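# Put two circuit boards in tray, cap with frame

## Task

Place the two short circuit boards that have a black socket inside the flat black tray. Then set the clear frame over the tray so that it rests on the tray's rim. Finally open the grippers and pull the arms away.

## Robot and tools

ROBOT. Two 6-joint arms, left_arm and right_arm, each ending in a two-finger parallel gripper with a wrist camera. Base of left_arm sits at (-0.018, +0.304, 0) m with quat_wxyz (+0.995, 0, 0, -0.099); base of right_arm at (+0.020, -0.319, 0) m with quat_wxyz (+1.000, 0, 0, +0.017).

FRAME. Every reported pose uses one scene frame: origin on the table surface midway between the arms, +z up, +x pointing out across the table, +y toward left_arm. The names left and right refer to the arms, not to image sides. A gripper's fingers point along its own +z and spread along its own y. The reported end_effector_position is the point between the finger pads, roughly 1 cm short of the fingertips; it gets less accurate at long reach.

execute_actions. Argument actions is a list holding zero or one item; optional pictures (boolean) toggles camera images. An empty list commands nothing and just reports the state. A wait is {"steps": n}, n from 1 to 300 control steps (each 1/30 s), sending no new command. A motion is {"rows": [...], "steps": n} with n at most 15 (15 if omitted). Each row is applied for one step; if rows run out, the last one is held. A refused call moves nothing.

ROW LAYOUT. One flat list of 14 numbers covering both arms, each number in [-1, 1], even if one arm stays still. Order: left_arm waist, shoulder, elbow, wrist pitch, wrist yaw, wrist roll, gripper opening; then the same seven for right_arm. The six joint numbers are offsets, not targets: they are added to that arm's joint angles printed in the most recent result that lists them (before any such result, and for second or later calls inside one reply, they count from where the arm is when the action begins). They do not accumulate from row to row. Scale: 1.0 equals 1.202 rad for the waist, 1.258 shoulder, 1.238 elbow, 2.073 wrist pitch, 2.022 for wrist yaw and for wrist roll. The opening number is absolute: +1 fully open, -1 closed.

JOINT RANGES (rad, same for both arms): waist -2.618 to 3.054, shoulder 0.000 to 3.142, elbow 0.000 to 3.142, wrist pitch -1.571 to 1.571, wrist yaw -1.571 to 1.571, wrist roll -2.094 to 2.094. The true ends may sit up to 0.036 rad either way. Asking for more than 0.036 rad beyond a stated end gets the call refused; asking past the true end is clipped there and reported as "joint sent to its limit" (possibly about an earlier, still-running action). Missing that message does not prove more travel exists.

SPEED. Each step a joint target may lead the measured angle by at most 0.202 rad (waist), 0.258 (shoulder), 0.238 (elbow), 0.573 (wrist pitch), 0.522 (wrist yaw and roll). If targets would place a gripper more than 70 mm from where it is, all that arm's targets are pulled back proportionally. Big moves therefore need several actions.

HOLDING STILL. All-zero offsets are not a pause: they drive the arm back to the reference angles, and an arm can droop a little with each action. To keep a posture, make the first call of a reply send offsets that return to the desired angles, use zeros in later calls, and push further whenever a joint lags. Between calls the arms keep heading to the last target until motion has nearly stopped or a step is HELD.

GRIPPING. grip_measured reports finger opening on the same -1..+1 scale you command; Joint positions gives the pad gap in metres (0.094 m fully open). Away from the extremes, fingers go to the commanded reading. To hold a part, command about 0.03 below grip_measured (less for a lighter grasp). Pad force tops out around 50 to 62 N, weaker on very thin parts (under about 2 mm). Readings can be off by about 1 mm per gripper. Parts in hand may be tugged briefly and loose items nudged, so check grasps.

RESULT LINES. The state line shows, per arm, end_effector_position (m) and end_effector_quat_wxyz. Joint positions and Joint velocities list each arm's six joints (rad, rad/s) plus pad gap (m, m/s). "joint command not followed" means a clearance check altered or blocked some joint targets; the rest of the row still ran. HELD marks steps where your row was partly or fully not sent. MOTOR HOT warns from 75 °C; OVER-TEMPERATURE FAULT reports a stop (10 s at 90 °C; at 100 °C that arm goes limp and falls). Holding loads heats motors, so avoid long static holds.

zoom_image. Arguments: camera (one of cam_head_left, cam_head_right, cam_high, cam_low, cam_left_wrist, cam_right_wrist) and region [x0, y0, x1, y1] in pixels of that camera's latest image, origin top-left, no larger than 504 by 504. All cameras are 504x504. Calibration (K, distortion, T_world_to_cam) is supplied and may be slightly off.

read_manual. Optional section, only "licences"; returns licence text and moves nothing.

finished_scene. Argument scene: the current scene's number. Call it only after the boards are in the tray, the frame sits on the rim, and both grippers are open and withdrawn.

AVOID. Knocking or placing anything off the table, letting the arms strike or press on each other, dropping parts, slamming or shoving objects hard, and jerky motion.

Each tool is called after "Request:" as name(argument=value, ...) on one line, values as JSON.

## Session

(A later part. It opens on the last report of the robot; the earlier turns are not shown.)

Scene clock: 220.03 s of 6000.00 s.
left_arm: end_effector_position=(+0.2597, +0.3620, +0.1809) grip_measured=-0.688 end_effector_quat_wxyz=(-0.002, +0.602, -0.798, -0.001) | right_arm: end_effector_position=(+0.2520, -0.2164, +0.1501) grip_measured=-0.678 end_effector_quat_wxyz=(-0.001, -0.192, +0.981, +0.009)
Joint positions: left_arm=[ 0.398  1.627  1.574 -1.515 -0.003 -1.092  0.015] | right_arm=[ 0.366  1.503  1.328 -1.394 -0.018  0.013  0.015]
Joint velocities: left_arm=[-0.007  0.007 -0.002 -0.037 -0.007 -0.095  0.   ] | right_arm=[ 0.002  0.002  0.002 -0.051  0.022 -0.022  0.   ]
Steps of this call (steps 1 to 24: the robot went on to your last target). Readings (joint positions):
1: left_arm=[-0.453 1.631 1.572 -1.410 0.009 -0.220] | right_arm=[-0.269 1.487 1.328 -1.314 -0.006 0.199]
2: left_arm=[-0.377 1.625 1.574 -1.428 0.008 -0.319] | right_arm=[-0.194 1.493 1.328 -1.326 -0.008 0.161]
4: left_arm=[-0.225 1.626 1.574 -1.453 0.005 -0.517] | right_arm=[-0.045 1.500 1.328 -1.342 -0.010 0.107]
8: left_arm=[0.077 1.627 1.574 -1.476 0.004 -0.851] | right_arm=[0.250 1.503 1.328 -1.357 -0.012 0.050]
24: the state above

Request:
execute_actions(actions=[{"rows":[[0.07,0.03,0.03,0,0,-0.01,-0.73,0.15,0,0.02,0,0.01,-0.1,-0.72],[0.14,0.07,0.06,0,0,-0.01,-0.73,0.3,0,0.04,0,0.01,-0.2,-0.72],[0.215,0.11,0.09,0,0,-0.01,-0.73,0.45,0.02,0.07,0,0.01,-0.25,-0.72],[0.215,0.15,0.12,0.02,0,-0.01,-0.73,0.565,0.04,0.07,0.03,0.01,-0.25,-0.72],[0.215,0.19,0.15,0.04,0,-0.01,-0.73,0.565,0.07,0.07,0.06,0.01,-0.25,-0.72],[0.215,0.23,0.18,0.06,0,-0.01,-0.73,0.565,0.1,0.07,0.09,0.01,-0.25,-0.72],[0.215,0.27,0.21,0.08,0,-0.01,-0.73,0.565,0.14,0.07,0.11,0.01,-0.25,-0.72],[0.215,0.31,0.24,0.1,0,-0.01,-0.73,0.565,0.18,0.07,0.13,0.01,-0.25,-0.72],[0.215,0.35,0.27,0.12,0,-0.01,-0.73,0.565,0.22,0.07,0.15,0.01,-0.25,-0.72],[0.215,0.38,0.3,0.12,0,-0.01,-0.73,0.565,0.25,0.07,0.17,0.01,-0.25,-0.72],[0.215,0.41,0.325,0.12,0,-0.01,-0.73,0.565,0.28,0.07,0.19,0.01,-0.25,-0.72],[0.215,0.43,0.325,0.12,0,-0.01,-0.73,0.565,0.3,0.07,0.19,0.01,-0.25,-0.72],[0.215,0.45,0.325,0.12,0,-0.01,-0.73,0.565,0.32,0.07,0.19,0.01,-0.25,-0.72],[0.215,0.465,0.325,0.12,0,-0.01,-0.73,0.565,0.335,0.07,0.19,0.01,-0.25,-0.72],[0.215,0.48,0.325,0.12,0,-0.01,-0.73,0.565,0.347,0.07,0.19,0.01,-0.25,-0.72]]}], pictures=false)

Request:
execute_actions(actions=[{"steps":20}])

Scene clock: 233.83 s of 6000.00 s.
left_arm: end_effector_position=(+0.3701, +0.5005, +0.0736) grip_measured=-0.688 end_effector_quat_wxyz=(-0.008, +0.707, -0.708, +0.001) | right_arm: end_effector_position=(+0.1780, -0.0079, +0.0497) grip_measured=-0.677 end_effector_quat_wxyz=(+0.006, +0.702, -0.712, -0.001)
Joint positions: left_arm=[ 0.663  2.215  1.945 -1.284 -0.003 -1.104  0.015] | right_arm=[ 1.06   1.916  1.399 -1.064 -0.005 -0.462  0.015]
Joint velocities: left_arm=[-0.076  0.657  0.012  0.168  0.037  0.022  0.001] | right_arm=[ 0.076  1.013  0.007  0.491  0.022 -0.242 -0.   ]
Steps of this call (steps 1 to 30: the robot went on to your last target; steps 31 to 90: nothing new was sent; then 10.30 s passed at rest; steps 91 to 105: all 15 steps of this action). Readings (joint positions):
91: left_arm=[0.406 1.630 1.577 -1.517 0.002 -1.099] | right_arm=[0.385 1.503 1.328 -1.395 -0.003 -0.016]
92: left_arm=[0.433 1.643 1.590 -1.523 0.010 -1.100] | right_arm=[0.432 1.503 1.330 -1.395 0.009 -0.079]
94: left_arm=[0.537 1.705 1.650 -1.529 0.016 -1.101] | right_arm=[0.568 1.516 1.356 -1.394 0.011 -0.223]
98: left_arm=[0.675 1.913 1.798 -1.445 -0.001 -1.104] | right_arm=[0.837 1.606 1.398 -1.282 0.007 -0.369]
105: the state above

Scene clock: 234.50 s of 6000.00 s.
left_arm: end_effector_position=(+0.3715, +0.4998, +0.0552) grip_measured=-0.688 end_effector_quat_wxyz=(+0.008, +0.706, -0.708, -0.004) | right_arm: end_effector_position=(+0.1844, -0.0021, +0.0326) grip_measured=-0.677 end_effector_quat_wxyz=(+0.006, +0.709, -0.705, +0.002)
Joint positions: left_arm=[ 0.661  2.263  1.951 -1.276 -0.002 -1.104  0.015] | right_arm=[ 1.054  1.967  1.399 -1.015 -0.    -0.487  0.015]
Joint velocities: left_arm=[-0.007 -0.012 -0.002 -0.022  0.037 -0.007 -0.001] | right_arm=[-0.017 -0.002  0.002 -0.037  0.066 -0.007 -0.   ]
Steps of this call (steps 1 to 20: the robot went on to your last target). Readings (joint positions):
1: left_arm=[0.662 2.235 1.945 -1.280 -0.003 -1.104] | right_arm=[1.061 1.945 1.399 -1.051 -0.005 -0.467]
2: left_arm=[0.661 2.250 1.945 -1.279 -0.002 -1.104] | right_arm=[1.058 1.963 1.399 -1.044 -0.003 -0.471]
4: left_arm=[0.661 2.264 1.945 -1.279 -0.002 -1.104] | right_arm=[1.055 1.970 1.399 -1.035 -0.002 -0.477]
8: left_arm=[0.661 2.263 1.950 -1.277 -0.002 -1.104] | right_arm=[1.054 1.967 1.399 -1.021 -0.000 -0.483]
20: the state above
camera_calibration (this result's frames):
cam_left_wrist: T_world_to_cam=[[0.994358, 0.0949296, -0.0473391, -0.40948], [0.105353, -0.831651, 0.545214, 0.394119], [0.0123873, -0.547125, -0.836959, 0.410233], [0, 0, 0, 1]] pos_world=[0.360566, 0.59109, 0.109085]
cam_right_wrist: T_world_to_cam=[[0.988864, -0.14793, -0.016254, -0.184887], [-0.0928973, -0.698907, 0.709154, 0.00799944], [-0.116265, -0.699747, -0.704866, 0.151688], [0, 0, 0, 1]] pos_world=[0.201207, 0.0843835, 0.0982414]

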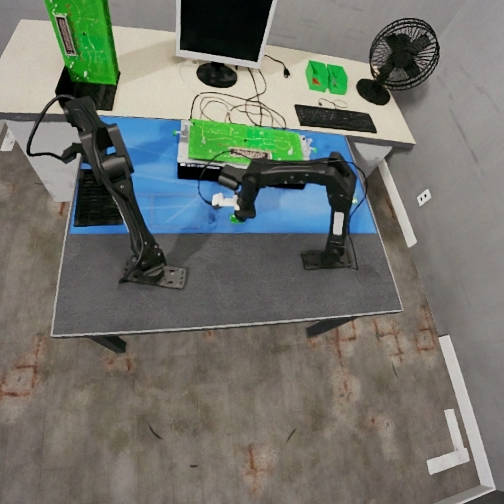

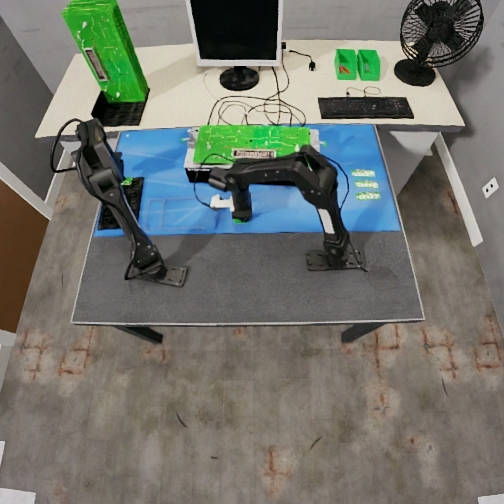

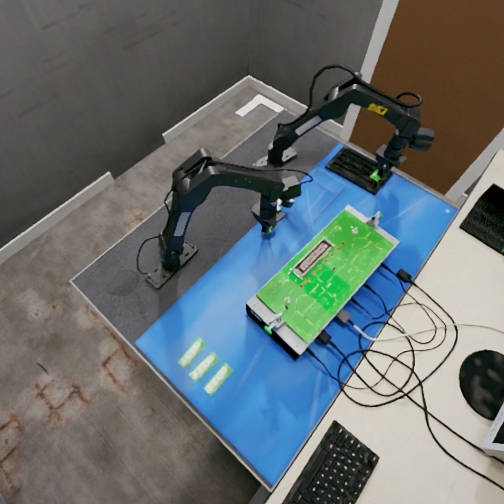

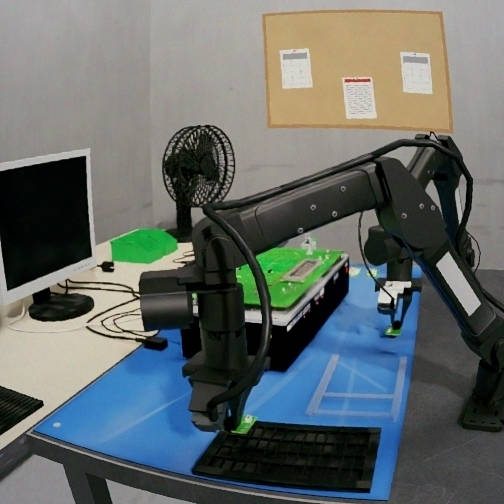

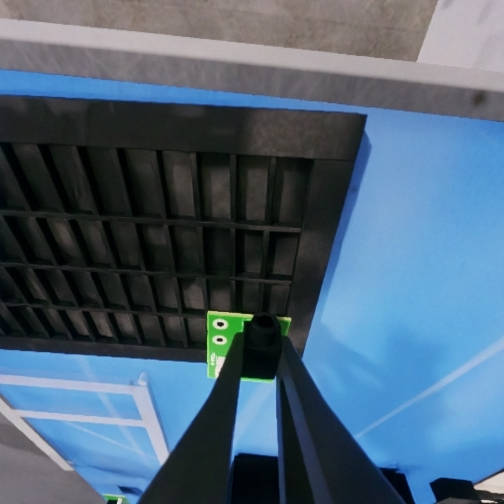

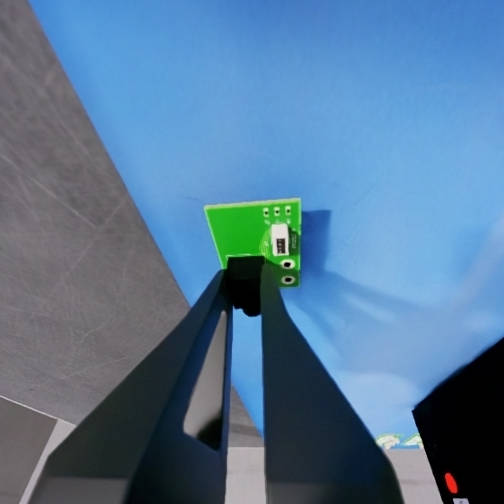

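Request:
execute_actions(actions=[{"rows":[[0,-0.04,-0.01,0.02,0,0,-0.73,0,0,0,0.015,0,0,-0.72],[0,-0.05,-0.025,0.03,0,0,-0.73,0,0.005,-0.005,0.02,0,0,-0.72],[0,-0.06,-0.04,0.04,0,0,-0.73,0,0.01,-0.01,0.025,0,0,-0.72],[0,-0.068,-0.055,0.05,0,0,-0.73,0,0.015,-0.015,0.03,0,0,-0.72],[0,-0.068,-0.07,0.06,0,0,-0.73,0,0.02,-0.02,0.03,0,0,-0.72],[0,-0.068,-0.085,0.07,0,0,-0.73,0,0.025,-0.022,0.03,0,0,-0.72],[0,-0.068,-0.1,0.08,0,0,-0.73,0,0.03,-0.022,0.03,0,0,-0.72],[0,-0.068,-0.113,0.08,0,0,-0.73,0,0.03,-0.022,0.03,0,0,-0.72],[0,-0.068,-0.126,0.08,0,0,-0.73,0,0.03,-0.022,0.03,0,0,-0.72],[0,-0.068,-0.138,0.08,0,0,-0.73,0,0.03,-0.022,0.03,0,0,-0.72],[0,-0.068,-0.15,0.08,0,0,-0.73,0,0.03,-0.022,0.03,0,0,-0.72]]}], pictures=false)

Request:
execute_actions(actions=[{"steps":12}])

Scene clock: 257.67 s of 6000.00 s.
left_arm: end_effector_position=(+0.3586, +0.4934, +0.0339) grip_measured=-0.688 end_effector_quat_wxyz=(+0.003, +0.706, -0.708, -0.002) | right_arm: end_effector_position=(+0.1864, +0.0017, +0.0192) grip_measured=-0.677 end_effector_quat_wxyz=(+0.004, +0.709, -0.705, +0.001)
Joint positions: left_arm=[ 0.661  2.201  1.763 -1.139 -0.002 -1.104  0.015] | right_arm=[ 1.054  1.996  1.385 -0.968 -0.    -0.488  0.015]
Joint velocities: left_arm=[ 0.022 -0.037 -0.022  0.081 -0.081  0.081 -0.   ] | right_arm=[-0.017 -0.002  0.002  0.007  0.037  0.022  0.001]
Steps of this call (steps 1 to 15: the robot went on to your last target; steps 16 to 90: nothing new was sent; then 19.67 s passed at rest; steps 91 to 105: all 15 steps of this action). Readings (joint positions):
91: left_arm=[0.661 2.261 1.949 -1.272 -0.002 -1.104] | right_arm=[1.054 1.967 1.399 -1.014 -0.000 -0.488]
92: left_arm=[0.661 2.257 1.941 -1.262 -0.002 -1.104] | right_arm=[1.054 1.967 1.399 -1.010 -0.000 -0.488]
94: left_arm=[0.661 2.238 1.912 -1.236 -0.002 -1.104] | right_arm=[1.054 1.967 1.399 -0.999 -0.000 -0.488]
98: left_arm=[0.661 2.205 1.848 -1.177 -0.002 -1.104] | right_arm=[1.054 1.982 1.398 -0.977 -0.000 -0.488]
105: the state above

Scene clock: 258.07 s of 6000.00 s.
left_arm: end_effector_position=(+0.3621, +0.4951, +0.0339) grip_measured=-0.688 end_effector_quat_wxyz=(-0.005, +0.706, -0.708, +0.001) | right_arm: end_effector_position=(+0.1864, +0.0017, +0.0192) grip_measured=-0.677 end_effector_quat_wxyz=(+0.004, +0.709, -0.705, +0.001)
Joint positions: left_arm=[ 0.661  2.201  1.763 -1.124 -0.002 -1.104  0.015] | right_arm=[ 1.054  1.996  1.385 -0.968 -0.    -0.488  0.015]
Joint velocities: left_arm=[-0.007  0.007  0.002  0.037  0.022 -0.11   0.001] | right_arm=[ 0.027  0.007 -0.022  0.022  0.037 -0.007 -0.   ]
Steps of this call (steps 1 to 12: the robot went on to your last target). Readings (joint positions):
1: left_arm=[0.661 2.201 1.763 -1.138 -0.002 -1.104] | right_arm=[1.054 1.996 1.385 -0.968 -0.000 -0.488]
2: left_arm=[0.661 2.201 1.763 -1.135 -0.002 -1.104] | right_arm=[1.054 1.996 1.385 -0.968 -0.000 -0.488]
4: left_arm=[0.661 2.201 1.763 -1.130 -0.002 -1.104] | right_arm=[1.054 1.996 1.385 -0.968 -0.000 -0.488]
8: left_arm=[0.661 2.201 1.763 -1.125 -0.002 -1.104] | right_arm=[1.054 1.996 1.385 -0.968 -0.000 -0.488]
12: the state above
camera_calibration (this result's frames):
cam_left_wrist: T_world_to_cam=[[0.995199, 0.0953494, -0.0220787, -0.40209], [0.092232, -0.838198, 0.53751, 0.411084], [0.032745, -0.536966, -0.842968, 0.377764], [0, 0, 0, 1]] pos_world=[0.349875, 0.585755, 0.0886038]
cam_right_wrist: T_world_to_cam=[[0.988945, -0.147505, -0.0151341, -0.186519], [-0.093754, -0.701098, 0.706875, 0.0205056], [-0.114878, -0.697642, -0.707176, 0.144853], [0, 0, 0, 1]] pos_world=[0.20302, 0.0879197, 0.0851192]

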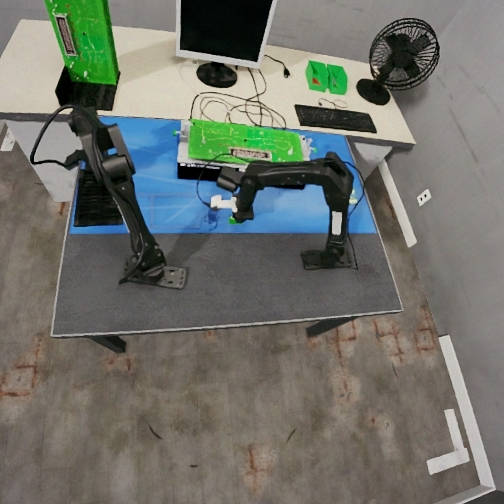

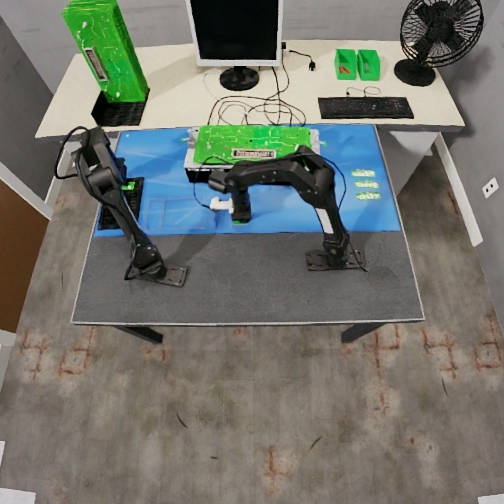

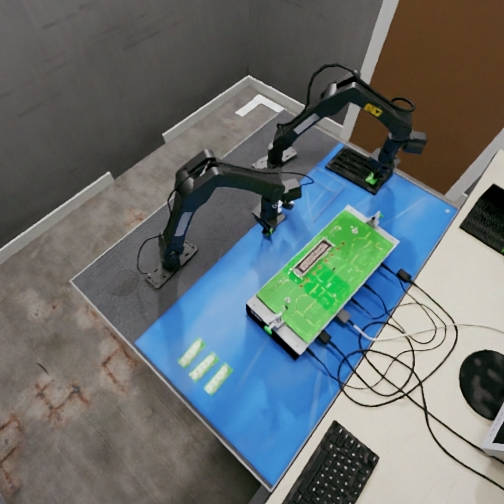

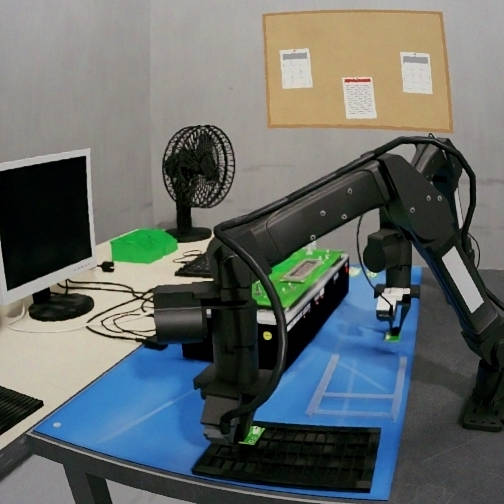

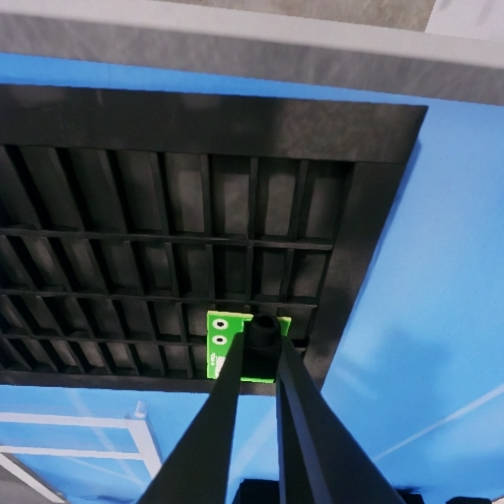

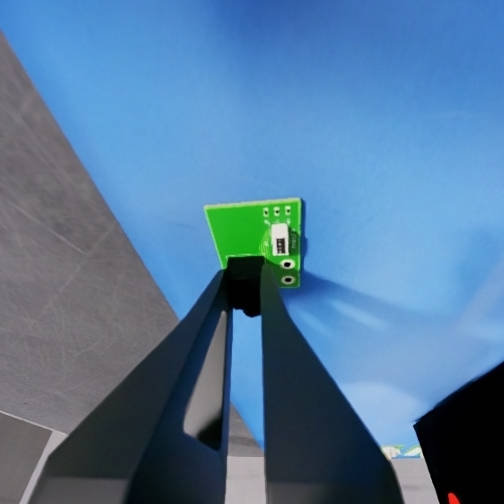

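Request:
execute_actions(actions=[{"rows":[[0,0,0,0,0,0,-0.73,0,0.012,-0.006,0,0,0,-0.72],[0,0.004,0,0,0,0,-0.73,0,0.012,-0.006,0,0,0,-0.62],[0,0.008,0,0,0,0,-0.73,0,0.01,0,0,0,0,-0.5],[0,0.012,0,0,0,0,-0.73,0,0,0,0,0,0,-0.45],[0,0.012,0,0,0,0,-0.73,0,0,0,0,0,0,-0.45],[0,0.012,0,0,0,0,-0.73,0,-0.02,0.02,-0.02,0,0,-0.45],[0,0.012,0,0,0,0,-0.73,0,-0.04,0.04,-0.04,0,0,-0.45],[0,0.012,0,0,0,0,-0.73,0,-0.06,0.05,-0.06,0,0,-0.45],[0,0.012,0,0,0,0,-0.73,0,-0.1,0.05,-0.08,0,0,-0.45],[0,0.012,0,0,0,0,-0.73,0,-0.15,0.05,-0.1,0,0,-0.45],[0,0.012,0,0,0,0,-0.73,-0.1,-0.2,0.03,-0.13,0,0,-0.45],[0,0.012,0,0,0,0,-0.73,-0.2,-0.27,0,-0.16,0,0.1,-0.45],[0,0.012,0,0,0,0,-0.73,-0.99,-0.5,-0.1,-0.21,0,0.3,-0.45]]}], pictures=false)

Request:
execute_actions(actions=[{"steps":24}], pictures=false)

Scene clock: 275.03 s of 6000.00 s.
left_arm: end_effector_position=(+0.3607, +0.4945, +0.0262) grip_measured=-0.688 end_effector_quat_wxyz=(+0.004, +0.706, -0.708, -0.002) | right_arm: end_effector_position=(+0.2001, -0.0569, +0.0946) grip_measured=-0.452 end_effector_quat_wxyz=(+0.008, -0.591, +0.807, +0.009)
Joint positions: left_arm=[ 0.661  2.22   1.763 -1.123 -0.002 -1.104  0.015] | right_arm=[ 0.924  1.737  1.353 -1.166 -0.011 -0.305  0.026]
Joint velocities: left_arm=[-0.002  0.002 -0.002 -0.007  0.007  0.037 -0.   ] | right_arm=[-1.233 -1.404 -0.549 -0.784  0.037  1.634 -0.001]
Steps of this call (steps 1 to 30: the robot went on to your last target; steps 31 to 90: nothing new was sent; then 13.47 s passed at rest; steps 91 to 105: all 15 steps of this action). Readings (joint positions):
91: left_arm=[0.661 2.201 1.763 -1.123 -0.002 -1.104] | right_arm=[1.054 1.996 1.385 -0.969 -0.000 -0.488]
92: left_arm=[0.661 2.201 1.763 -1.123 -0.002 -1.104] | right_arm=[1.054 1.996 1.385 -0.968 -0.000 -0.488]
94: left_arm=[0.661 2.203 1.763 -1.123 -0.002 -1.104] | right_arm=[1.054 1.996 1.385 -0.969 -0.000 -0.488]
98: left_arm=[0.661 2.215 1.763 -1.123 -0.002 -1.104] | right_arm=[1.054 1.992 1.392 -1.001 -0.000 -0.488]
105: the state above

Scene clock: 275.83 s of 6000.00 s.
left_arm: end_effector_position=(+0.3607, +0.4945, +0.0262) grip_measured=-0.688 end_effector_quat_wxyz=(+0.004, +0.706, -0.708, -0.002) | right_arm: end_effector_position=(+0.2542, -0.3449, +0.1654) grip_measured=-0.452 end_effector_quat_wxyz=(+0.038, +0.111, +0.993, -0.003)
Joint positions: left_arm=[ 0.661  2.22   1.763 -1.123 -0.002 -1.104  0.015] | right_arm=[-0.144  1.371  1.273 -1.397  0.005  0.113  0.026]
Joint velocities: left_arm=[-0.002 -0.007 -0.002 -0.066 -0.022  0.051 -0.001] | right_arm=[-0.027 -0.012 -0.012 -0.007 -0.022  0.051  0.001]
Steps of this call (steps 1 to 24: the robot went on to your last target). Readings (joint positions):
1: left_arm=[0.661 2.220 1.763 -1.123 -0.002 -1.104] | right_arm=[0.878 1.686 1.336 -1.192 -0.010 -0.252]
2: left_arm=[0.661 2.220 1.763 -1.123 -0.002 -1.104] | right_arm=[0.829 1.635 1.320 -1.217 -0.009 -0.204]
4: left_arm=[0.661 2.220 1.763 -1.123 -0.002 -1.104] | right_arm=[0.720 1.530 1.296 -1.262 -0.007 -0.118]
8: left_arm=[0.661 2.220 1.763 -1.123 -0.002 -1.104] | right_arm=[0.431 1.382 1.288 -1.337 -0.004 0.017]
24: the state above

Probe further for contact.

Request:
execute_actions(actions=[{"rows":[[0,0.008,0,0.006,0,0,-0.73,0,0,0,0,0,0,-0.45]],"steps":10}])

Scene clock: 284.23 s of 6000.00 s.
left_arm: end_effector_position=(+0.3607, +0.4944, +0.0254) grip_measured=-0.688 end_effector_quat_wxyz=(+0.005, +0.706, -0.708, -0.002) | right_arm: end_effector_position=(+0.2535, -0.3443, +0.1654) grip_measured=-0.452 end_effector_quat_wxyz=(+0.036, +0.111, +0.993, -0.001)
Joint positions: left_arm=[ 0.661  2.222  1.763 -1.123 -0.001 -1.104  0.015] | right_arm=[-0.144  1.371  1.273 -1.4    0.003  0.114  0.026]
Joint velocities: left_arm=[ 0.012 -0.002  0.012 -0.007  0.007 -0.007 -0.   ] | right_arm=[-0.007  0.012 -0.007 -0.022 -0.051 -0.095  0.   ]
Steps of this call (steps 1 to 30: the robot went on to your last target; steps 31 to 90: nothing new was sent; then 5.07 s passed at rest; steps 91 to 100: all 10 steps of this action). Readings (joint positions):
91: left_arm=[0.661 2.221 1.763 -1.123 -0.002 -1.104] | right_arm=[-0.144 1.371 1.273 -1.400 0.003 0.114]
92: left_arm=[0.661 2.222 1.763 -1.123 -0.002 -1.104] | right_arm=[-0.144 1.371 1.273 -1.400 0.003 0.114]
94: left_arm=[0.661 2.222 1.763 -1.123 -0.001 -1.104] | right_arm=[-0.144 1.371 1.273 -1.400 0.003 0.114]
98: left_arm=[0.661 2.222 1.763 -1.123 -0.001 -1.104] | right_arm=[-0.144 1.371 1.273 -1.400 0.003 0.114]
100: the state above
camera_calibration (this result's frames):
cam_left_wrist: T_world_to_cam=[[0.994649, 0.0950621, -0.040445, -0.400015], [0.101734, -0.833226, 0.543493, 0.409089], [0.0179658, -0.5447, -0.838439, 0.379285], [0, 0, 0, 1]] pos_world=[0.349442, 0.585486, 0.0794919]
cam_right_wrist: T_world_to_cam=[[-0.366662, -0.929902, -0.0290032, -0.225153], [-0.71488, 0.261653, 0.648448, 0.179503], [-0.595404, 0.258495, -0.760706, 0.474403], [0, 0, 0, 1]] pos_world=[0.32823, -0.378969, 0.237953]

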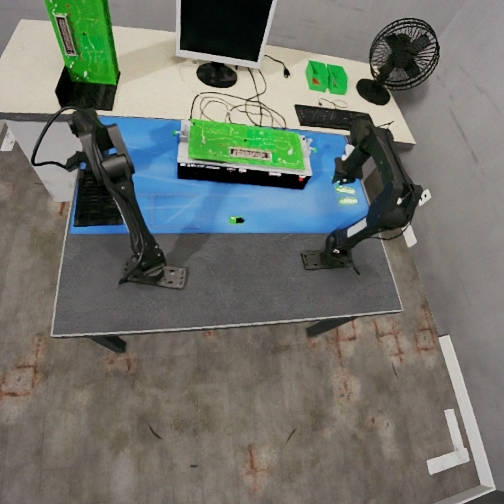

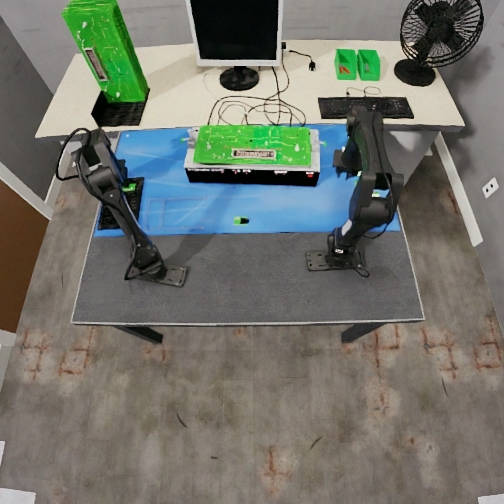

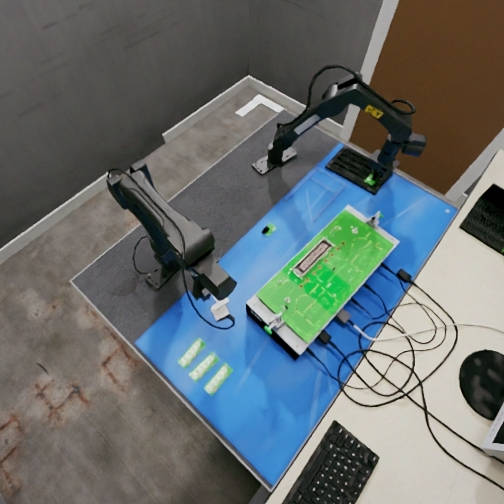

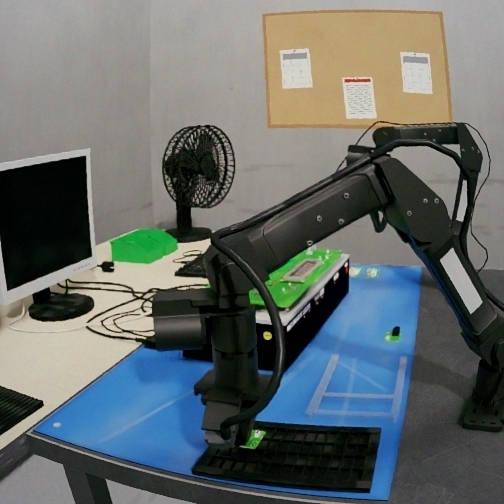

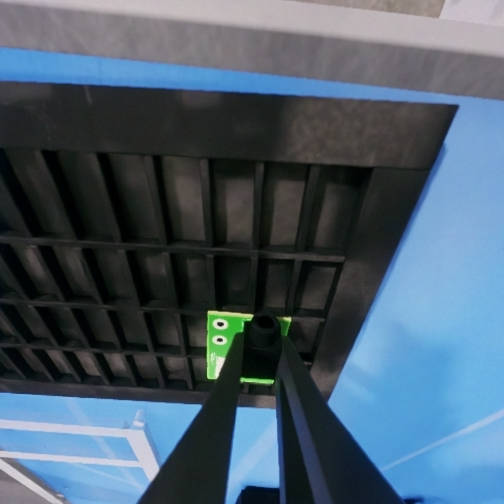

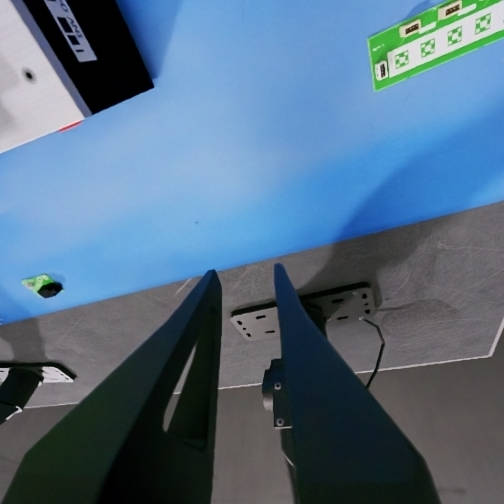

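Request:
execute_actions(actions=[{"rows":[[0,-0.005,0,0,0,0,-0.65,0,0,0,0,0,0,-0.45],[0,-0.005,0,0,0,0,-0.55,0,0,0,0,0,0,-0.45],[0,-0.01,0,0,0,0,-0.45,0,0,0,0,0,0,-0.45],[0,-0.02,0,0,0,0,-0.45,0,0,0,0,0,0,-0.45],[0,-0.04,0.02,0,0,0,-0.45,0,0,0,0,0,0,-0.45],[0,-0.06,0.02,-0.02,0,0,-0.45,0,0,0,0,0,0,-0.45],[0,-0.09,0.02,-0.04,0,0,-0.45,0,0,0,0,0,0,-0.45],[0,-0.13,0.02,-0.06,0,0,-0.45,0,0,0,0,0,0,-0.45],[0,-0.18,0,-0.08,0,0.1,-0.45,0,0,0,0,0,0,-0.45],[0,-0.24,-0.02,-0.11,0,0.2,-0.45,0,0,0,0,0,0,-0.45],[0,-0.3,-0.05,-0.14,0,0.3,-0.45,0,0,0,0,0,0,-0.45],[-0.05,-0.36,-0.08,-0.17,0,0.4,-0.45,0,0,0,0,0,0,-0.45],[-0.1,-0.42,-0.11,-0.195,0,0.5,-0.45,0,0,0,0,0,0,-0.45],[-0.2,-0.49,-0.14,-0.195,0,0.6,-0.45,0,0,0,0,0,0,-0.45],[-0.99,-0.49,-0.14,-0.195,0,0.838,-0.45,0,0,0,0,0,0,-0.45]]}], pictures=false)

Request:
execute_actions(actions=[{"steps":30}], pictures=false)

Scene clock: 298.07 s of 6000.00 s.
left_arm: end_effector_position=(+0.3173, +0.4519, +0.1293) grip_measured=-0.452 end_effector_quat_wxyz=(+0.026, -0.541, +0.841, -0.001) | right_arm: end_effector_position=(+0.2535, -0.3443, +0.1654) grip_measured=-0.452 end_effector_quat_wxyz=(+0.036, +0.111, +0.993, -0.001)
Joint positions: left_arm=[ 0.607  1.883  1.673 -1.308 -0.007 -0.734  0.026] | right_arm=[-0.144  1.371  1.273 -1.4    0.003  0.114  0.026]
Joint velocities: left_arm=[-0.886 -1.35  -0.53  -0.681  0.066  1.502 -0.   ] | right_arm=[-0.002 -0.002 -0.007 -0.037 -0.022  0.037 -0.   ]
Steps of this call (steps 1 to 15: the robot went on to your last target; steps 16 to 90: nothing new was sent; then 10.33 s passed at rest; steps 91 to 105: all 15 steps of this action). Readings (joint positions):
91: left_arm=[0.661 2.222 1.763 -1.123 -0.001 -1.104] | right_arm=[-0.144 1.371 1.273 -1.400 0.003 0.114]
92: left_arm=[0.661 2.222 1.763 -1.123 -0.001 -1.104] | right_arm=[-0.144 1.371 1.273 -1.400 0.003 0.114]
94: left_arm=[0.661 2.222 1.763 -1.123 -0.001 -1.104] | right_arm=[-0.144 1.371 1.273 -1.400 0.003 0.114]
98: left_arm=[0.661 2.189 1.763 -1.149 -0.001 -1.104] | right_arm=[-0.144 1.371 1.273 -1.400 0.003 0.114]
105: the state above

Scene clock: 299.07 s of 6000.00 s.
left_arm: end_effector_position=(+0.1952, +0.1130, +0.1882) grip_measured=-0.451 end_effector_quat_wxyz=(+0.015, +0.609, +0.793, -0.003) | right_arm: end_effector_position=(+0.2535, -0.3443, +0.1654) grip_measured=-0.452 end_effector_quat_wxyz=(+0.036, +0.111, +0.993, -0.001)
Joint positions: left_arm=[-0.535  1.617  1.593 -1.516  0.004  0.576  0.026] | right_arm=[-0.144  1.371  1.273 -1.4    0.003  0.114  0.026]
Joint velocities: left_arm=[-0.007 -0.007 -0.007  0.037 -0.066  0.051 -0.   ] | right_arm=[-0.022 -0.007 -0.002 -0.037 -0.037 -0.081 -0.001]
Steps of this call (steps 1 to 30: the robot went on to your last target). Readings (joint positions):
1: left_arm=[0.572 1.836 1.656 -1.331 -0.007 -0.677] | right_arm=[-0.144 1.371 1.273 -1.400 0.003 0.114]
2: left_arm=[0.531 1.791 1.642 -1.352 -0.007 -0.616] | right_arm=[-0.144 1.371 1.273 -1.400 0.003 0.114]
4: left_arm=[0.429 1.710 1.622 -1.393 -0.007 -0.468] | right_arm=[-0.144 1.371 1.273 -1.400 0.003 0.114]
8: left_arm=[0.146 1.620 1.611 -1.461 -0.006 -0.085] | right_arm=[-0.144 1.371 1.273 -1.400 0.003 0.114]
30: the state above

Request:
execute_actions(actions=[{"rows":[[-0.07,0.02,0,0.02,0,0.008,-0.45,0,0,0,0,0,0,-0.45],[-0.14,0.04,-0.01,0.04,0,0.008,-0.45,0,0,0,0,0,0,-0.45],[-0.206,0.06,-0.02,0.07,0,0.008,-0.45,0,0,0,0,0,0,-0.45],[-0.206,0.08,-0.03,0.1,0,0.008,-0.45,0,0,0,0,0,0,-0.45],[-0.206,0.1,-0.04,0.13,0,0.008,-0.45,0,0,0,0,0,0,-0.45],[-0.206,0.12,-0.05,0.16,0,0.008,-0.45,0,0,0,0,0,0,-0.45],[-0.206,0.14,-0.06,0.19,0,0.008,-0.45,0,0,0,0,0,0,-0.45],[-0.206,0.16,-0.07,0.21,0,0.008,-0.45,0,0,0,0,0,0,-0.45],[-0.206,0.18,-0.08,0.23,0,0.008,-0.45,0,0,0,0,0,0,-0.45],[-0.206,0.2,-0.09,0.246,0,0.008,-0.45,0,0,0,0,0,0,-0.45],[-0.206,0.215,-0.1,0.246,0,0.008,-0.45,0,0,0,0,0,0,-0.45],[-0.206,0.23,-0.11,0.246,0,0.008,-0.45,0,0,0,0,0,0,-0.45],[-0.206,0.245,-0.117,0.246,0,0.008,-0.45,0,0,0,0,0,0,-0.45],[-0.206,0.257,-0.124,0.246,0,0.008,-0.45,0,0,0,0,0,0,-0.45],[-0.206,0.267,-0.124,0.246,0,0.008,-0.45,0,0,0,0,0,0,-0.45]]}], pictures=false)

Request:
execute_actions(actions=[{"steps":20}])

Scene clock: 314.90 s of 6000.00 s.
left_arm: end_effector_position=(+0.1816, +0.0027, +0.0514) grip_measured=-0.451 end_effector_quat_wxyz=(+0.002, +0.707, +0.707, -0.003) | right_arm: end_effector_position=(+0.2535, -0.3443, +0.1654) grip_measured=-0.452 end_effector_quat_wxyz=(+0.036, +0.111, +0.993, -0.001)
Joint positions: left_arm=[-0.789  1.945  1.447 -1.068  0.006  0.585  0.026] | right_arm=[-0.144  1.371  1.273 -1.4    0.003  0.114  0.026]
Joint velocities: left_arm=[ 0.017  0.496 -0.256  0.3    0.007 -0.066 -0.   ] | right_arm=[-0.002  0.002 -0.012 -0.081 -0.007  0.037 -0.001]
Steps of this call (steps 1 to 15: the robot went on to your last target; steps 16 to 90: nothing new was sent; then 12.33 s passed at rest; steps 91 to 105: all 15 steps of this action). Readings (joint positions):
91: left_arm=[-0.543 1.619 1.593 -1.516 -0.001 0.581] | right_arm=[-0.144 1.371 1.273 -1.400 0.003 0.114]
92: left_arm=[-0.570 1.624 1.593 -1.509 -0.009 0.581] | right_arm=[-0.144 1.371 1.273 -1.400 0.003 0.114]
94: left_arm=[-0.675 1.649 1.588 -1.465 -0.014 0.581] | right_arm=[-0.144 1.371 1.273 -1.400 0.003 0.114]
98: left_arm=[-0.802 1.757 1.542 -1.286 0.005 0.584] | right_arm=[-0.144 1.371 1.273 -1.400 0.003 0.114]
105: the state above

Scene clock: 315.57 s of 6000.00 s.
left_arm: end_effector_position=(+0.1839, -0.0005, +0.0373) grip_measured=-0.451 end_effector_quat_wxyz=(+0.001, +0.707, +0.707, -0.003) | right_arm: end_effector_position=(+0.2535, -0.3443, +0.1654) grip_measured=-0.452 end_effector_quat_wxyz=(+0.036, +0.111, +0.993, -0.001)
Joint positions: left_arm=[-0.788  1.976  1.431 -1.023  0.005  0.585  0.026] | right_arm=[-0.144  1.371  1.273 -1.4    0.003  0.114  0.026]
Joint velocities: left_arm=[-0.002  0.002 -0.007 -0.066 -0.037  0.007 -0.   ] | right_arm=[-0.012 -0.007 -0.007 -0.037 -0.007 -0.051  0.003]
Steps of this call (steps 1 to 20: the robot went on to your last target). Readings (joint positions):
1: left_arm=[-0.788 1.960 1.440 -1.059 0.005 0.585] | right_arm=[-0.144 1.371 1.273 -1.400 0.003 0.114]
2: left_arm=[-0.788 1.970 1.435 -1.053 0.005 0.585] | right_arm=[-0.144 1.371 1.273 -1.400 0.003 0.114]
4: left_arm=[-0.788 1.976 1.431 -1.045 0.005 0.585] | right_arm=[-0.144 1.371 1.273 -1.400 0.003 0.114]
8: left_arm=[-0.788 1.976 1.431 -1.031 0.005 0.585] | right_arm=[-0.144 1.371 1.273 -1.400 0.003 0.114]
20: the state above
camera_calibration (this result's frames):
cam_left_wrist: T_world_to_cam=[[-0.994774, -0.0985272, -0.0267651, 0.188643], [-0.0974442, 0.837983, 0.536926, 0.046005], [-0.0304731, 0.536728, -0.843205, 0.132496], [0, 0, 0, 1]] pos_world=[0.196178, -0.0910793, 0.0920692]
cam_right_wrist: T_world_to_cam=[[-0.366662, -0.929902, -0.0290032, -0.225153], [-0.71488, 0.261653, 0.648448, 0.179503], [-0.595404, 0.258495, -0.760706, 0.474403], [0, 0, 0, 1]] pos_world=[0.32823, -0.378969, 0.237953]

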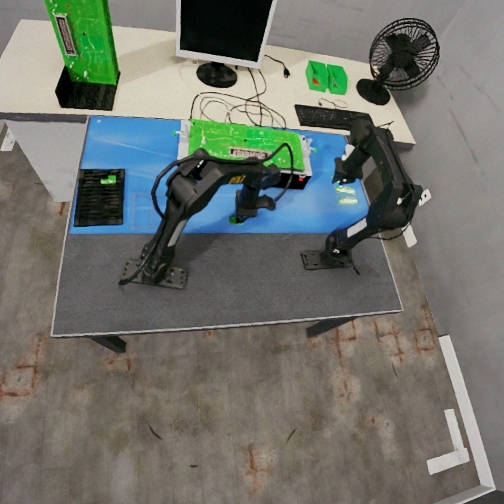

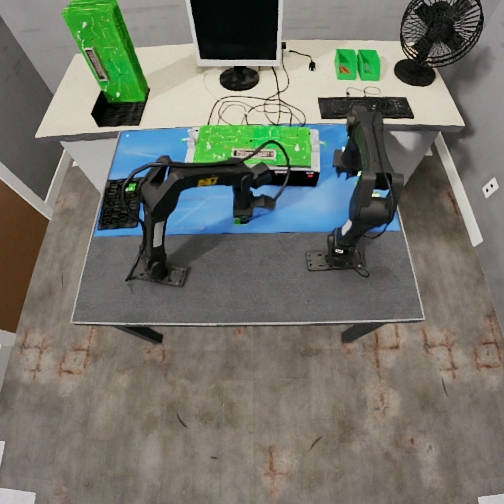

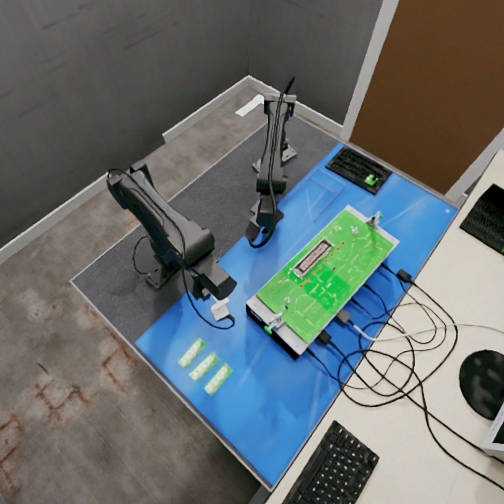

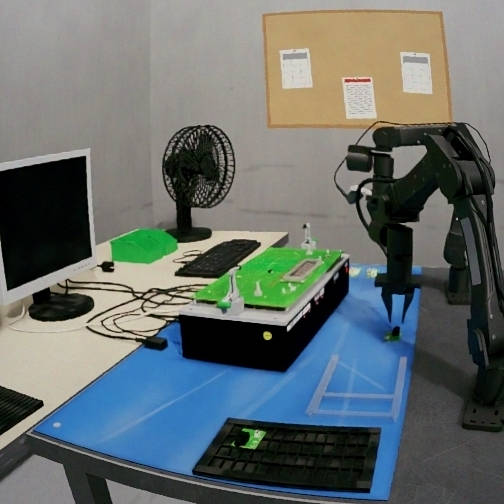

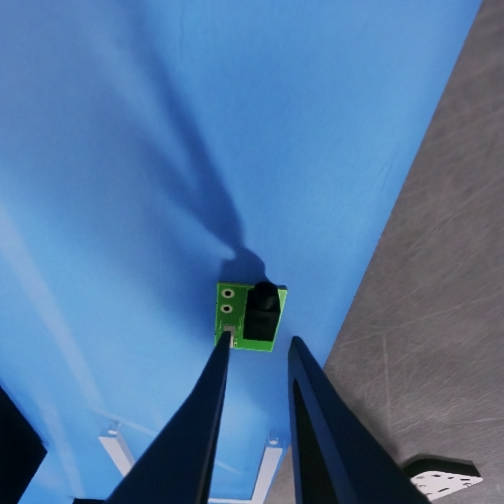

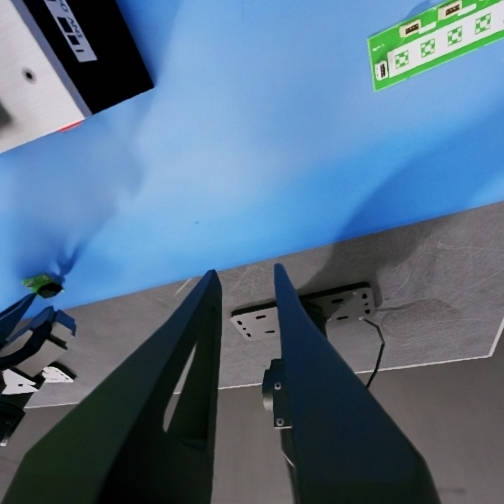

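Request:
execute_actions(actions=[{"rows":[[0,0,0,0.015,0,0,-0.45,0,0,0,0,0,0,-0.45],[0,0.003,-0.008,0.02,0,0,-0.45,0,0,0,0,0,0,-0.45],[0,0.006,-0.016,0.026,0,0,-0.47,0,0,0,0,0,0,-0.45],[0,0.009,-0.024,0.032,0,0,-0.49,0,0,0,0,0,0,-0.45],[0,0.012,-0.032,0.038,0,0,-0.5,0,0,0,0,0,0,-0.45],[0,0.015,-0.042,0.041,0,0,-0.5,0,0,0,0,0,0,-0.45]]}], pictures=false)

Scene clock: 321.53 s of 6000.00 s.
left_arm: end_effector_position=(+0.1819, +0.0025, +0.0167) grip_measured=-0.498 end_effector_quat_wxyz=(-0.005, +0.707, +0.707, -0.002) | right_arm: end_effector_position=(+0.2535, -0.3443, +0.1654) grip_measured=-0.452 end_effector_quat_wxyz=(+0.036, +0.111, +0.993, -0.001)
Joint positions: left_arm=[-0.788  2.     1.38  -0.96   0.005  0.585  0.024] | right_arm=[-0.144  1.371  1.273 -1.4    0.003  0.114  0.026]
Joint velocities: left_arm=[ 0.002 -0.002  0.002  0.051 -0.037  0.037 -0.   ] | right_arm=[-0.012  0.002  0.007 -0.022  0.022 -0.051 -0.001]
Steps of this call (steps 1 to 15: the robot went on to your last target; steps 16 to 90: nothing new was sent; then 2.47 s passed at rest; steps 91 to 105: all 15 steps of this action). Readings (joint positions):
91: left_arm=[-0.788 1.976 1.431 -1.021 0.005 0.585] | right_arm=[-0.144 1.371 1.273 -1.400 0.003 0.114]
92: left_arm=[-0.788 1.976 1.431 -1.018 0.005 0.585] | right_arm=[-0.144 1.371 1.273 -1.400 0.003 0.114]
94: left_arm=[-0.788 1.976 1.424 -1.002 0.005 0.585] | right_arm=[-0.144 1.371 1.273 -1.400 0.003 0.114]
98: left_arm=[-0.788 1.985 1.392 -0.972 0.005 0.585] | right_arm=[-0.144 1.371 1.273 -1.400 0.003 0.114]
105: the state above

Request:
execute_actions(actions=[{"rows":[[0,0,0,0.006,0,0,-0.55,0,0,0,0,0,0,-0.45],[0,0,0,0.006,0,0,-0.6,0,0,0,0,0,0,-0.45],[0,0,0,0.006,0,0,-0.63,0,0,0,0,0,0,-0.45],[0,0,0,0.006,0,0,-0.66,0,0,0,0,0,0,-0.45],[0,0,0,0.006,0,0,-0.73,0,0,0,0,0,0,-0.45]],"steps":10}], pictures=false)

Request:
execute_actions(actions=[{"rows":[[0,-0.02,0.03,-0.03,0,0,-0.73,0,0,0,0,0,0,-0.45],[0,-0.04,0.06,-0.06,0,0,-0.73,0,0,0,0,0,0,-0.45],[0,-0.07,0.08,-0.09,0,0,-0.73,0,0,0,0,0,0,-0.45],[0,-0.1,0.1,-0.12,0,0,-0.73,0,0,0,0,0,0,-0.45],[0,-0.14,0.12,-0.15,0,-0.1,-0.73,0,0,0,0,0,0,-0.45],[0,-0.18,0.14,-0.18,0,-0.2,-0.73,0,0,0,0,0,0,-0.45],[0,-0.22,0.16,-0.21,0,-0.3,-0.73,0,0,0,0,0,0,-0.45],[0.05,-0.26,0.17,-0.24,0,-0.4,-0.73,0,0,0,0,0,0,-0.45],[0.1,-0.31,0.17,-0.275,0,-0.5,-0.73,0,0,0,0,0,0,-0.45],[0.15,-0.31,0.17,-0.275,0,-0.6,-0.73,0,0,0,0,0,0,-0.45],[0.2,-0.31,0.17,-0.275,0,-0.7,-0.73,0,0,0,0,0,0,-0.45],[0.99,-0.31,0.17,-0.275,0,-0.8,-0.73,0,0,0,0,0,0,-0.45]]}], pictures=false)

Request:
execute_actions(actions=[{"steps":24}], pictures=false)

Scene clock: 335.93 s of 6000.00 s.
left_arm: end_effector_position=(+0.1828, +0.0012, +0.0167) grip_measured=-0.689 end_effector_quat_wxyz=(-0.002, +0.707, +0.707, -0.002) | right_arm: end_effector_position=(+0.2535, -0.3443, +0.1654) grip_measured=-0.452 end_effector_quat_wxyz=(+0.036, +0.111, +0.993, -0.001)
Joint positions: left_arm=[-0.788  2.     1.38  -0.954  0.005  0.585  0.015] | right_arm=[-0.144  1.371  1.273 -1.4    0.003  0.114  0.026]
Joint velocities: left_arm=[ 0.017 -0.007  0.002  0.007  0.037 -0.051 -0.   ] | right_arm=[-0.007 -0.002  0.007  0.022 -0.007 -0.022  0.001]
Steps of this call (steps 1 to 15: the robot went on to your last target; steps 16 to 90: nothing new was sent; then 11.07 s passed at rest; steps 91 to 100: all 10 steps of this action). Readings (joint positions):
91: left_arm=[-0.788 2.000 1.380 -0.954 0.005 0.585] | right_arm=[-0.144 1.371 1.273 -1.400 0.003 0.114]
92: left_arm=[-0.788 2.000 1.380 -0.954 0.005 0.585] | right_arm=[-0.144 1.371 1.273 -1.400 0.003 0.114]
94: left_arm=[-0.788 2.000 1.380 -0.954 0.005 0.585] | right_arm=[-0.144 1.371 1.273 -1.400 0.003 0.114]
98: left_arm=[-0.788 2.000 1.380 -0.954 0.005 0.585] | right_arm=[-0.144 1.371 1.273 -1.400 0.003 0.114]
100: the state above

Scene clock: 336.43 s of 6000.00 s.
left_arm: end_effector_position=(+0.2191, +0.0931, +0.1766) grip_measured=-0.688 end_effector_quat_wxyz=(+0.051, +0.305, +0.950, -0.031) | right_arm: end_effector_position=(+0.2535, -0.3443, +0.1654) grip_measured=-0.452 end_effector_quat_wxyz=(+0.036, +0.111, +0.993, -0.001)
Joint positions: left_arm=[-0.524  1.644  1.569 -1.378  0.017 -0.101  0.015] | right_arm=[-0.144  1.371  1.273 -1.4    0.003  0.114  0.026]
Joint velocities: left_arm=[ 1.907 -0.462  0.203 -0.711  0.022 -2.747 -0.001] | right_arm=[ 0.007 -0.002 -0.007 -0.066 -0.007  0.007 -0.001]
Steps of this call (steps 1 to 15: all 15 steps of this action). Readings (joint positions):
1: left_arm=[-0.788 2.000 1.382 -0.960 0.005 0.585] | right_arm=[-0.144 1.371 1.273 -1.400 0.003 0.114]
2: left_arm=[-0.788 2.000 1.391 -0.979 0.005 0.585] | right_arm=[-0.144 1.371 1.273 -1.400 0.003 0.114]
4: left_arm=[-0.788 1.987 1.423 -1.043 0.005 0.585] | right_arm=[-0.144 1.371 1.273 -1.400 0.003 0.114]
8: left_arm=[-0.786 1.870 1.492 -1.173 0.006 0.390] | right_arm=[-0.144 1.371 1.273 -1.400 0.003 0.114]
15: the state above

Scene clock: 337.23 s of 6000.00 s.
left_arm: end_effector_position=(+0.2612, +0.3639, +0.1824) grip_measured=-0.687 end_effector_quat_wxyz=(+0.006, -0.576, +0.817, -0.004) | right_arm: end_effector_position=(+0.2535, -0.3443, +0.1654) grip_measured=-0.452 end_effector_quat_wxyz=(+0.036, +0.111, +0.993, -0.001)
Joint positions: left_arm=[ 0.408  1.624  1.578 -1.51   0.003 -1.018  0.015] | right_arm=[-0.144  1.371  1.273 -1.4    0.003  0.114  0.026]
Joint velocities: left_arm=[-0.007 -0.002 -0.012  0.007  0.022 -0.081  0.001] | right_arm=[ 0.012 -0.012 -0.012 -0.037  0.037 -0.037 -0.   ]
Steps of this call (steps 1 to 24: the robot went on to your last target). Readings (joint positions):
1: left_arm=[-0.453 1.631 1.574 -1.402 0.016 -0.199] | right_arm=[-0.144 1.371 1.273 -1.400 0.003 0.114]
2: left_arm=[-0.377 1.624 1.577 -1.420 0.015 -0.298] | right_arm=[-0.144 1.371 1.273 -1.400 0.003 0.114]
4: left_arm=[-0.226 1.623 1.578 -1.446 0.012 -0.496] | right_arm=[-0.144 1.371 1.273 -1.400 0.003 0.114]
8: left_arm=[0.077 1.624 1.578 -1.470 0.010 -0.805] | right_arm=[-0.144 1.371 1.273 -1.400 0.003 0.114]
24: the state above

Request:
execute_actions(actions=[{"rows":[[0.07,0.02,0,0.02,0,-0.008,-0.73,0,0,0,0,0,0,-0.45],[0.14,0.04,0,0.04,0,-0.008,-0.73,0,0,0,0,0,0,-0.45],[0.21,0.06,0,0.06,0,-0.008,-0.73,0,0,0,0,0,0,-0.45],[0.271,0.085,0,0.08,0,-0.008,-0.73,0,0,0,0,0,0,-0.45],[0.271,0.11,0,0.1,0,-0.008,-0.73,0,0,0,0,0,0,-0.45],[0.271,0.135,0,0.13,0,-0.008,-0.73,0,0,0,0,0,0,-0.45],[0.271,0.16,-0.01,0.15,0,-0.008,-0.73,0,0,0,0,0,0,-0.45],[0.271,0.185,-0.01,0.17,0,-0.008,-0.73,0,0,0,0,0,0,-0.45],[0.271,0.21,-0.02,0.19,0,-0.008,-0.73,0,0,0,0,0,0,-0.45],[0.271,0.23,-0.02,0.215,0,-0.008,-0.73,0,0,0,0,0,0,-0.45],[0.271,0.25,-0.03,0.215,0,-0.008,-0.73,0,0,0,0,0,0,-0.45],[0.271,0.265,-0.035,0.215,0,-0.008,-0.73,0,0,0,0,0,0,-0.45],[0.271,0.28,-0.035,0.215,0,-0.008,-0.73,0,0,0,0,0,0,-0.45],[0.271,0.29,-0.035,0.215,0,-0.008,-0.73,0,0,0,0,0,0,-0.45],[0.271,0.3,-0.035,0.215,0,-0.008,-0.73,0,0,0,0,0,0,-0.45]]}], pictures=false)

Request:
execute_actions(actions=[{"steps":20}])

Scene clock: 353.07 s of 6000.00 s.
left_arm: end_effector_position=(+0.3009, +0.4970, +0.0542) grip_measured=-0.687 end_effector_quat_wxyz=(+0.006, +0.707, -0.708, -0.000) | right_arm: end_effector_position=(+0.2535, -0.3443, +0.1654) grip_measured=-0.452 end_effector_quat_wxyz=(+0.036, +0.111, +0.993, -0.001)
Joint positions: left_arm=[ 0.741  1.999  1.534 -1.118  0.003 -1.027  0.015] | right_arm=[-0.144  1.371  1.273 -1.4    0.003  0.114  0.026]
Joint velocities: left_arm=[-0.071  0.535 -0.134  0.242  0.022 -0.007 -0.001] | right_arm=[-0.012  0.002 -0.002 -0.051 -0.066 -0.007  0.   ]
Steps of this call (steps 1 to 30: the robot went on to your last target; steps 31 to 90: nothing new was sent; then 12.33 s passed at rest; steps 91 to 105: all 15 steps of this action). Readings (joint positions):
91: left_arm=[0.416 1.626 1.578 -1.509 0.008 -1.024] | right_arm=[-0.144 1.371 1.273 -1.400 0.003 0.114]
92: left_arm=[0.442 1.631 1.578 -1.502 0.016 -1.024] | right_arm=[-0.144 1.371 1.273 -1.400 0.003 0.114]
94: left_arm=[0.550 1.658 1.578 -1.465 0.022 -1.024] | right_arm=[-0.144 1.371 1.273 -1.400 0.003 0.114]
98: left_arm=[0.739 1.785 1.578 -1.329 0.007 -1.026] | right_arm=[-0.144 1.371 1.273 -1.400 0.003 0.114]
105: the state above

Scene clock: 353.73 s of 6000.00 s.
left_arm: end_effector_position=(+0.3065, +0.4989, +0.0424) grip_measured=-0.687 end_effector_quat_wxyz=(+0.004, +0.706, -0.709, +0.001) | right_arm: end_effector_position=(+0.2535, -0.3443, +0.1654) grip_measured=-0.452 end_effector_quat_wxyz=(+0.036, +0.111, +0.993, -0.001)
Joint positions: left_arm=[ 0.738  2.026  1.526 -1.077  0.004 -1.027  0.015] | right_arm=[-0.144  1.371  1.273 -1.4    0.003  0.114  0.026]
Joint velocities: left_arm=[-0.007 -0.012 -0.007 -0.022 -0.007  0.066 -0.   ] | right_arm=[ 0.007 -0.017 -0.012 -0.007  0.037  0.007 -0.   ]
Steps of this call (steps 1 to 20: the robot went on to your last target). Readings (joint positions):
1: left_arm=[0.739 2.014 1.531 -1.109 0.004 -1.027] | right_arm=[-0.144 1.371 1.273 -1.400 0.003 0.114]
2: left_arm=[0.738 2.023 1.528 -1.103 0.004 -1.027] | right_arm=[-0.144 1.371 1.273 -1.400 0.003 0.114]
4: left_arm=[0.738 2.027 1.526 -1.095 0.004 -1.027] | right_arm=[-0.144 1.371 1.273 -1.400 0.003 0.114]
8: left_arm=[0.738 2.026 1.526 -1.083 0.004 -1.027] | right_arm=[-0.144 1.371 1.273 -1.400 0.003 0.114]
20: the state above
camera_calibration (this result's frames):
cam_left_wrist: T_world_to_cam=[[0.994929, 0.0946112, -0.0341342, -0.345976], [0.097832, -0.831514, 0.546821, 0.409374], [0.0233523, -0.547388, -0.836553, 0.396627], [0, 0, 0, 1]] pos_world=[0.29491, 0.590242, 0.0961362]
cam_right_wrist: T_world_to_cam=[[-0.366662, -0.929902, -0.0290032, -0.225153], [-0.71488, 0.261653, 0.648448, 0.179503], [-0.595404, 0.258495, -0.760706, 0.474403], [0, 0, 0, 1]] pos_world=[0.32823, -0.378969, 0.237953]

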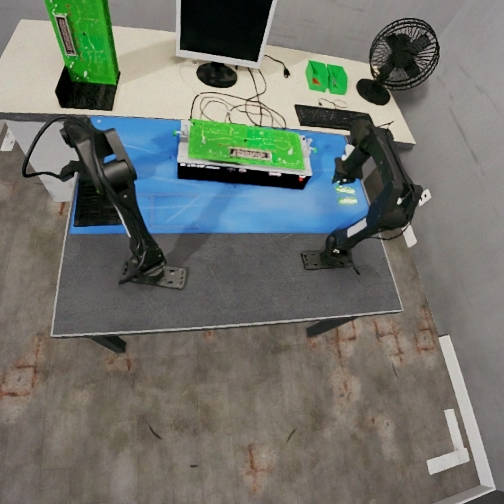

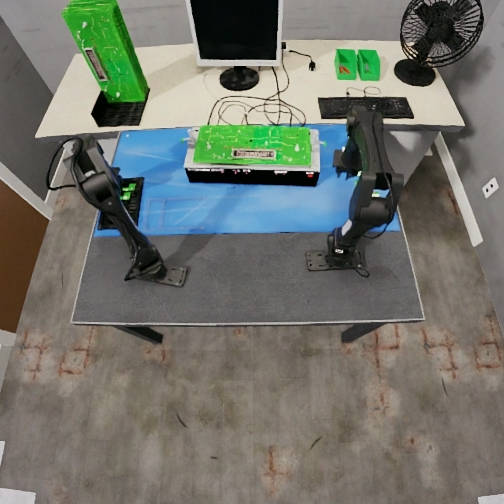

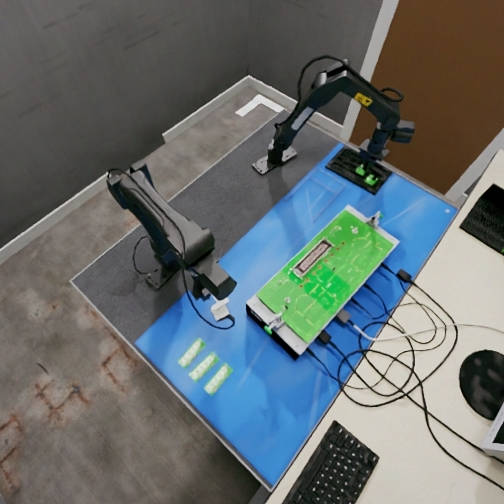

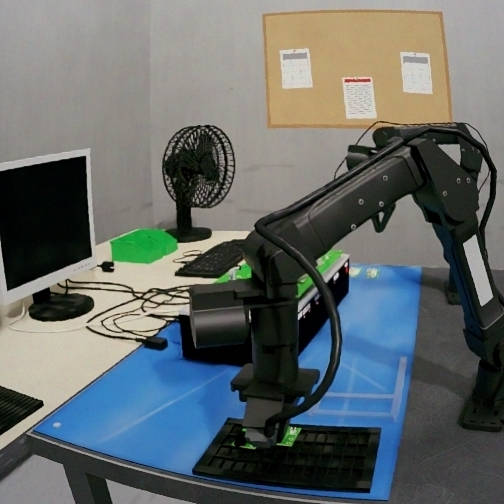

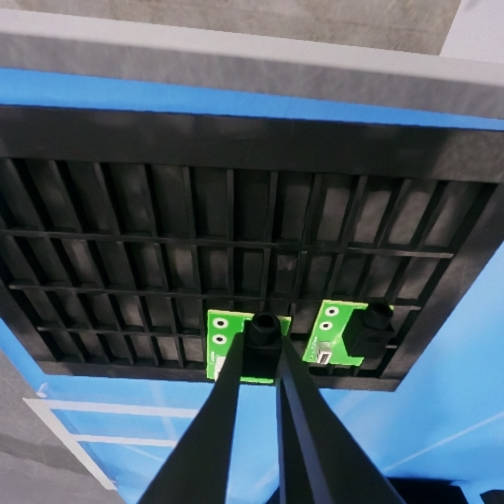

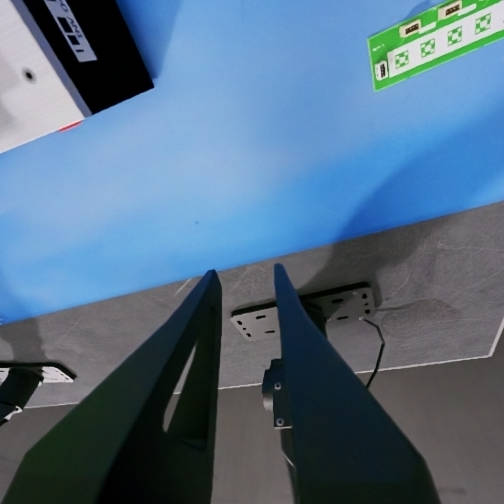

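Request:
execute_actions(actions=[{"rows":[[0,0,0,0.012,0,0,-0.73,0,0,0,0,0,0,-0.45],[0,0.003,-0.006,0.016,0,0,-0.73,0,0,0,0,0,0,-0.45],[0,0.006,-0.012,0.02,0,0,-0.73,0,0,0,0,0,0,-0.45],[0,0.008,-0.018,0.025,0,0,-0.73,0,0,0,0,0,0,-0.45],[0,0.01,-0.025,0.03,0,0,-0.73,0,0,0,0,0,0,-0.45],[0,0.013,-0.033,0.034,0,0,-0.73,0,0,0,0,0,0,-0.45]]}], pictures=false)

Scene clock: 365.17 s of 6000.00 s.
left_arm: end_effector_position=(+0.3057, +0.4984, +0.0258) grip_measured=-0.687 end_effector_quat_wxyz=(+0.007, +0.706, -0.708, +0.001) | right_arm: end_effector_position=(+0.2535, -0.3443, +0.1654) grip_measured=-0.452 end_effector_quat_wxyz=(+0.036, +0.111, +0.993, -0.001)
Joint positions: left_arm=[ 0.738  2.047  1.488 -1.024  0.004 -1.027  0.015] | right_arm=[-0.144  1.371  1.273 -1.4    0.003  0.114  0.026]
Joint velocities: left_arm=[-0.007 -0.007  0.002  0.11   0.051  0.081  0.   ] | right_arm=[-0.022  0.012 -0.002  0.022 -0.007  0.022 -0.   ]
Steps of this call (steps 1 to 15: the robot went on to your last target; steps 16 to 90: nothing new was sent; then 7.93 s passed at rest; steps 91 to 105: all 15 steps of this action). Readings (joint positions):
91: left_arm=[0.738 2.026 1.526 -1.076 0.004 -1.027] | right_arm=[-0.144 1.371 1.273 -1.400 0.003 0.114]
92: left_arm=[0.738 2.026 1.526 -1.073 0.004 -1.027] | right_arm=[-0.144 1.371 1.273 -1.400 0.003 0.114]
94: left_arm=[0.738 2.026 1.522 -1.061 0.004 -1.027] | right_arm=[-0.144 1.371 1.273 -1.400 0.003 0.114]
98: left_arm=[0.738 2.034 1.497 -1.036 0.004 -1.027] | right_arm=[-0.144 1.371 1.273 -1.400 0.003 0.114]
105: the state above


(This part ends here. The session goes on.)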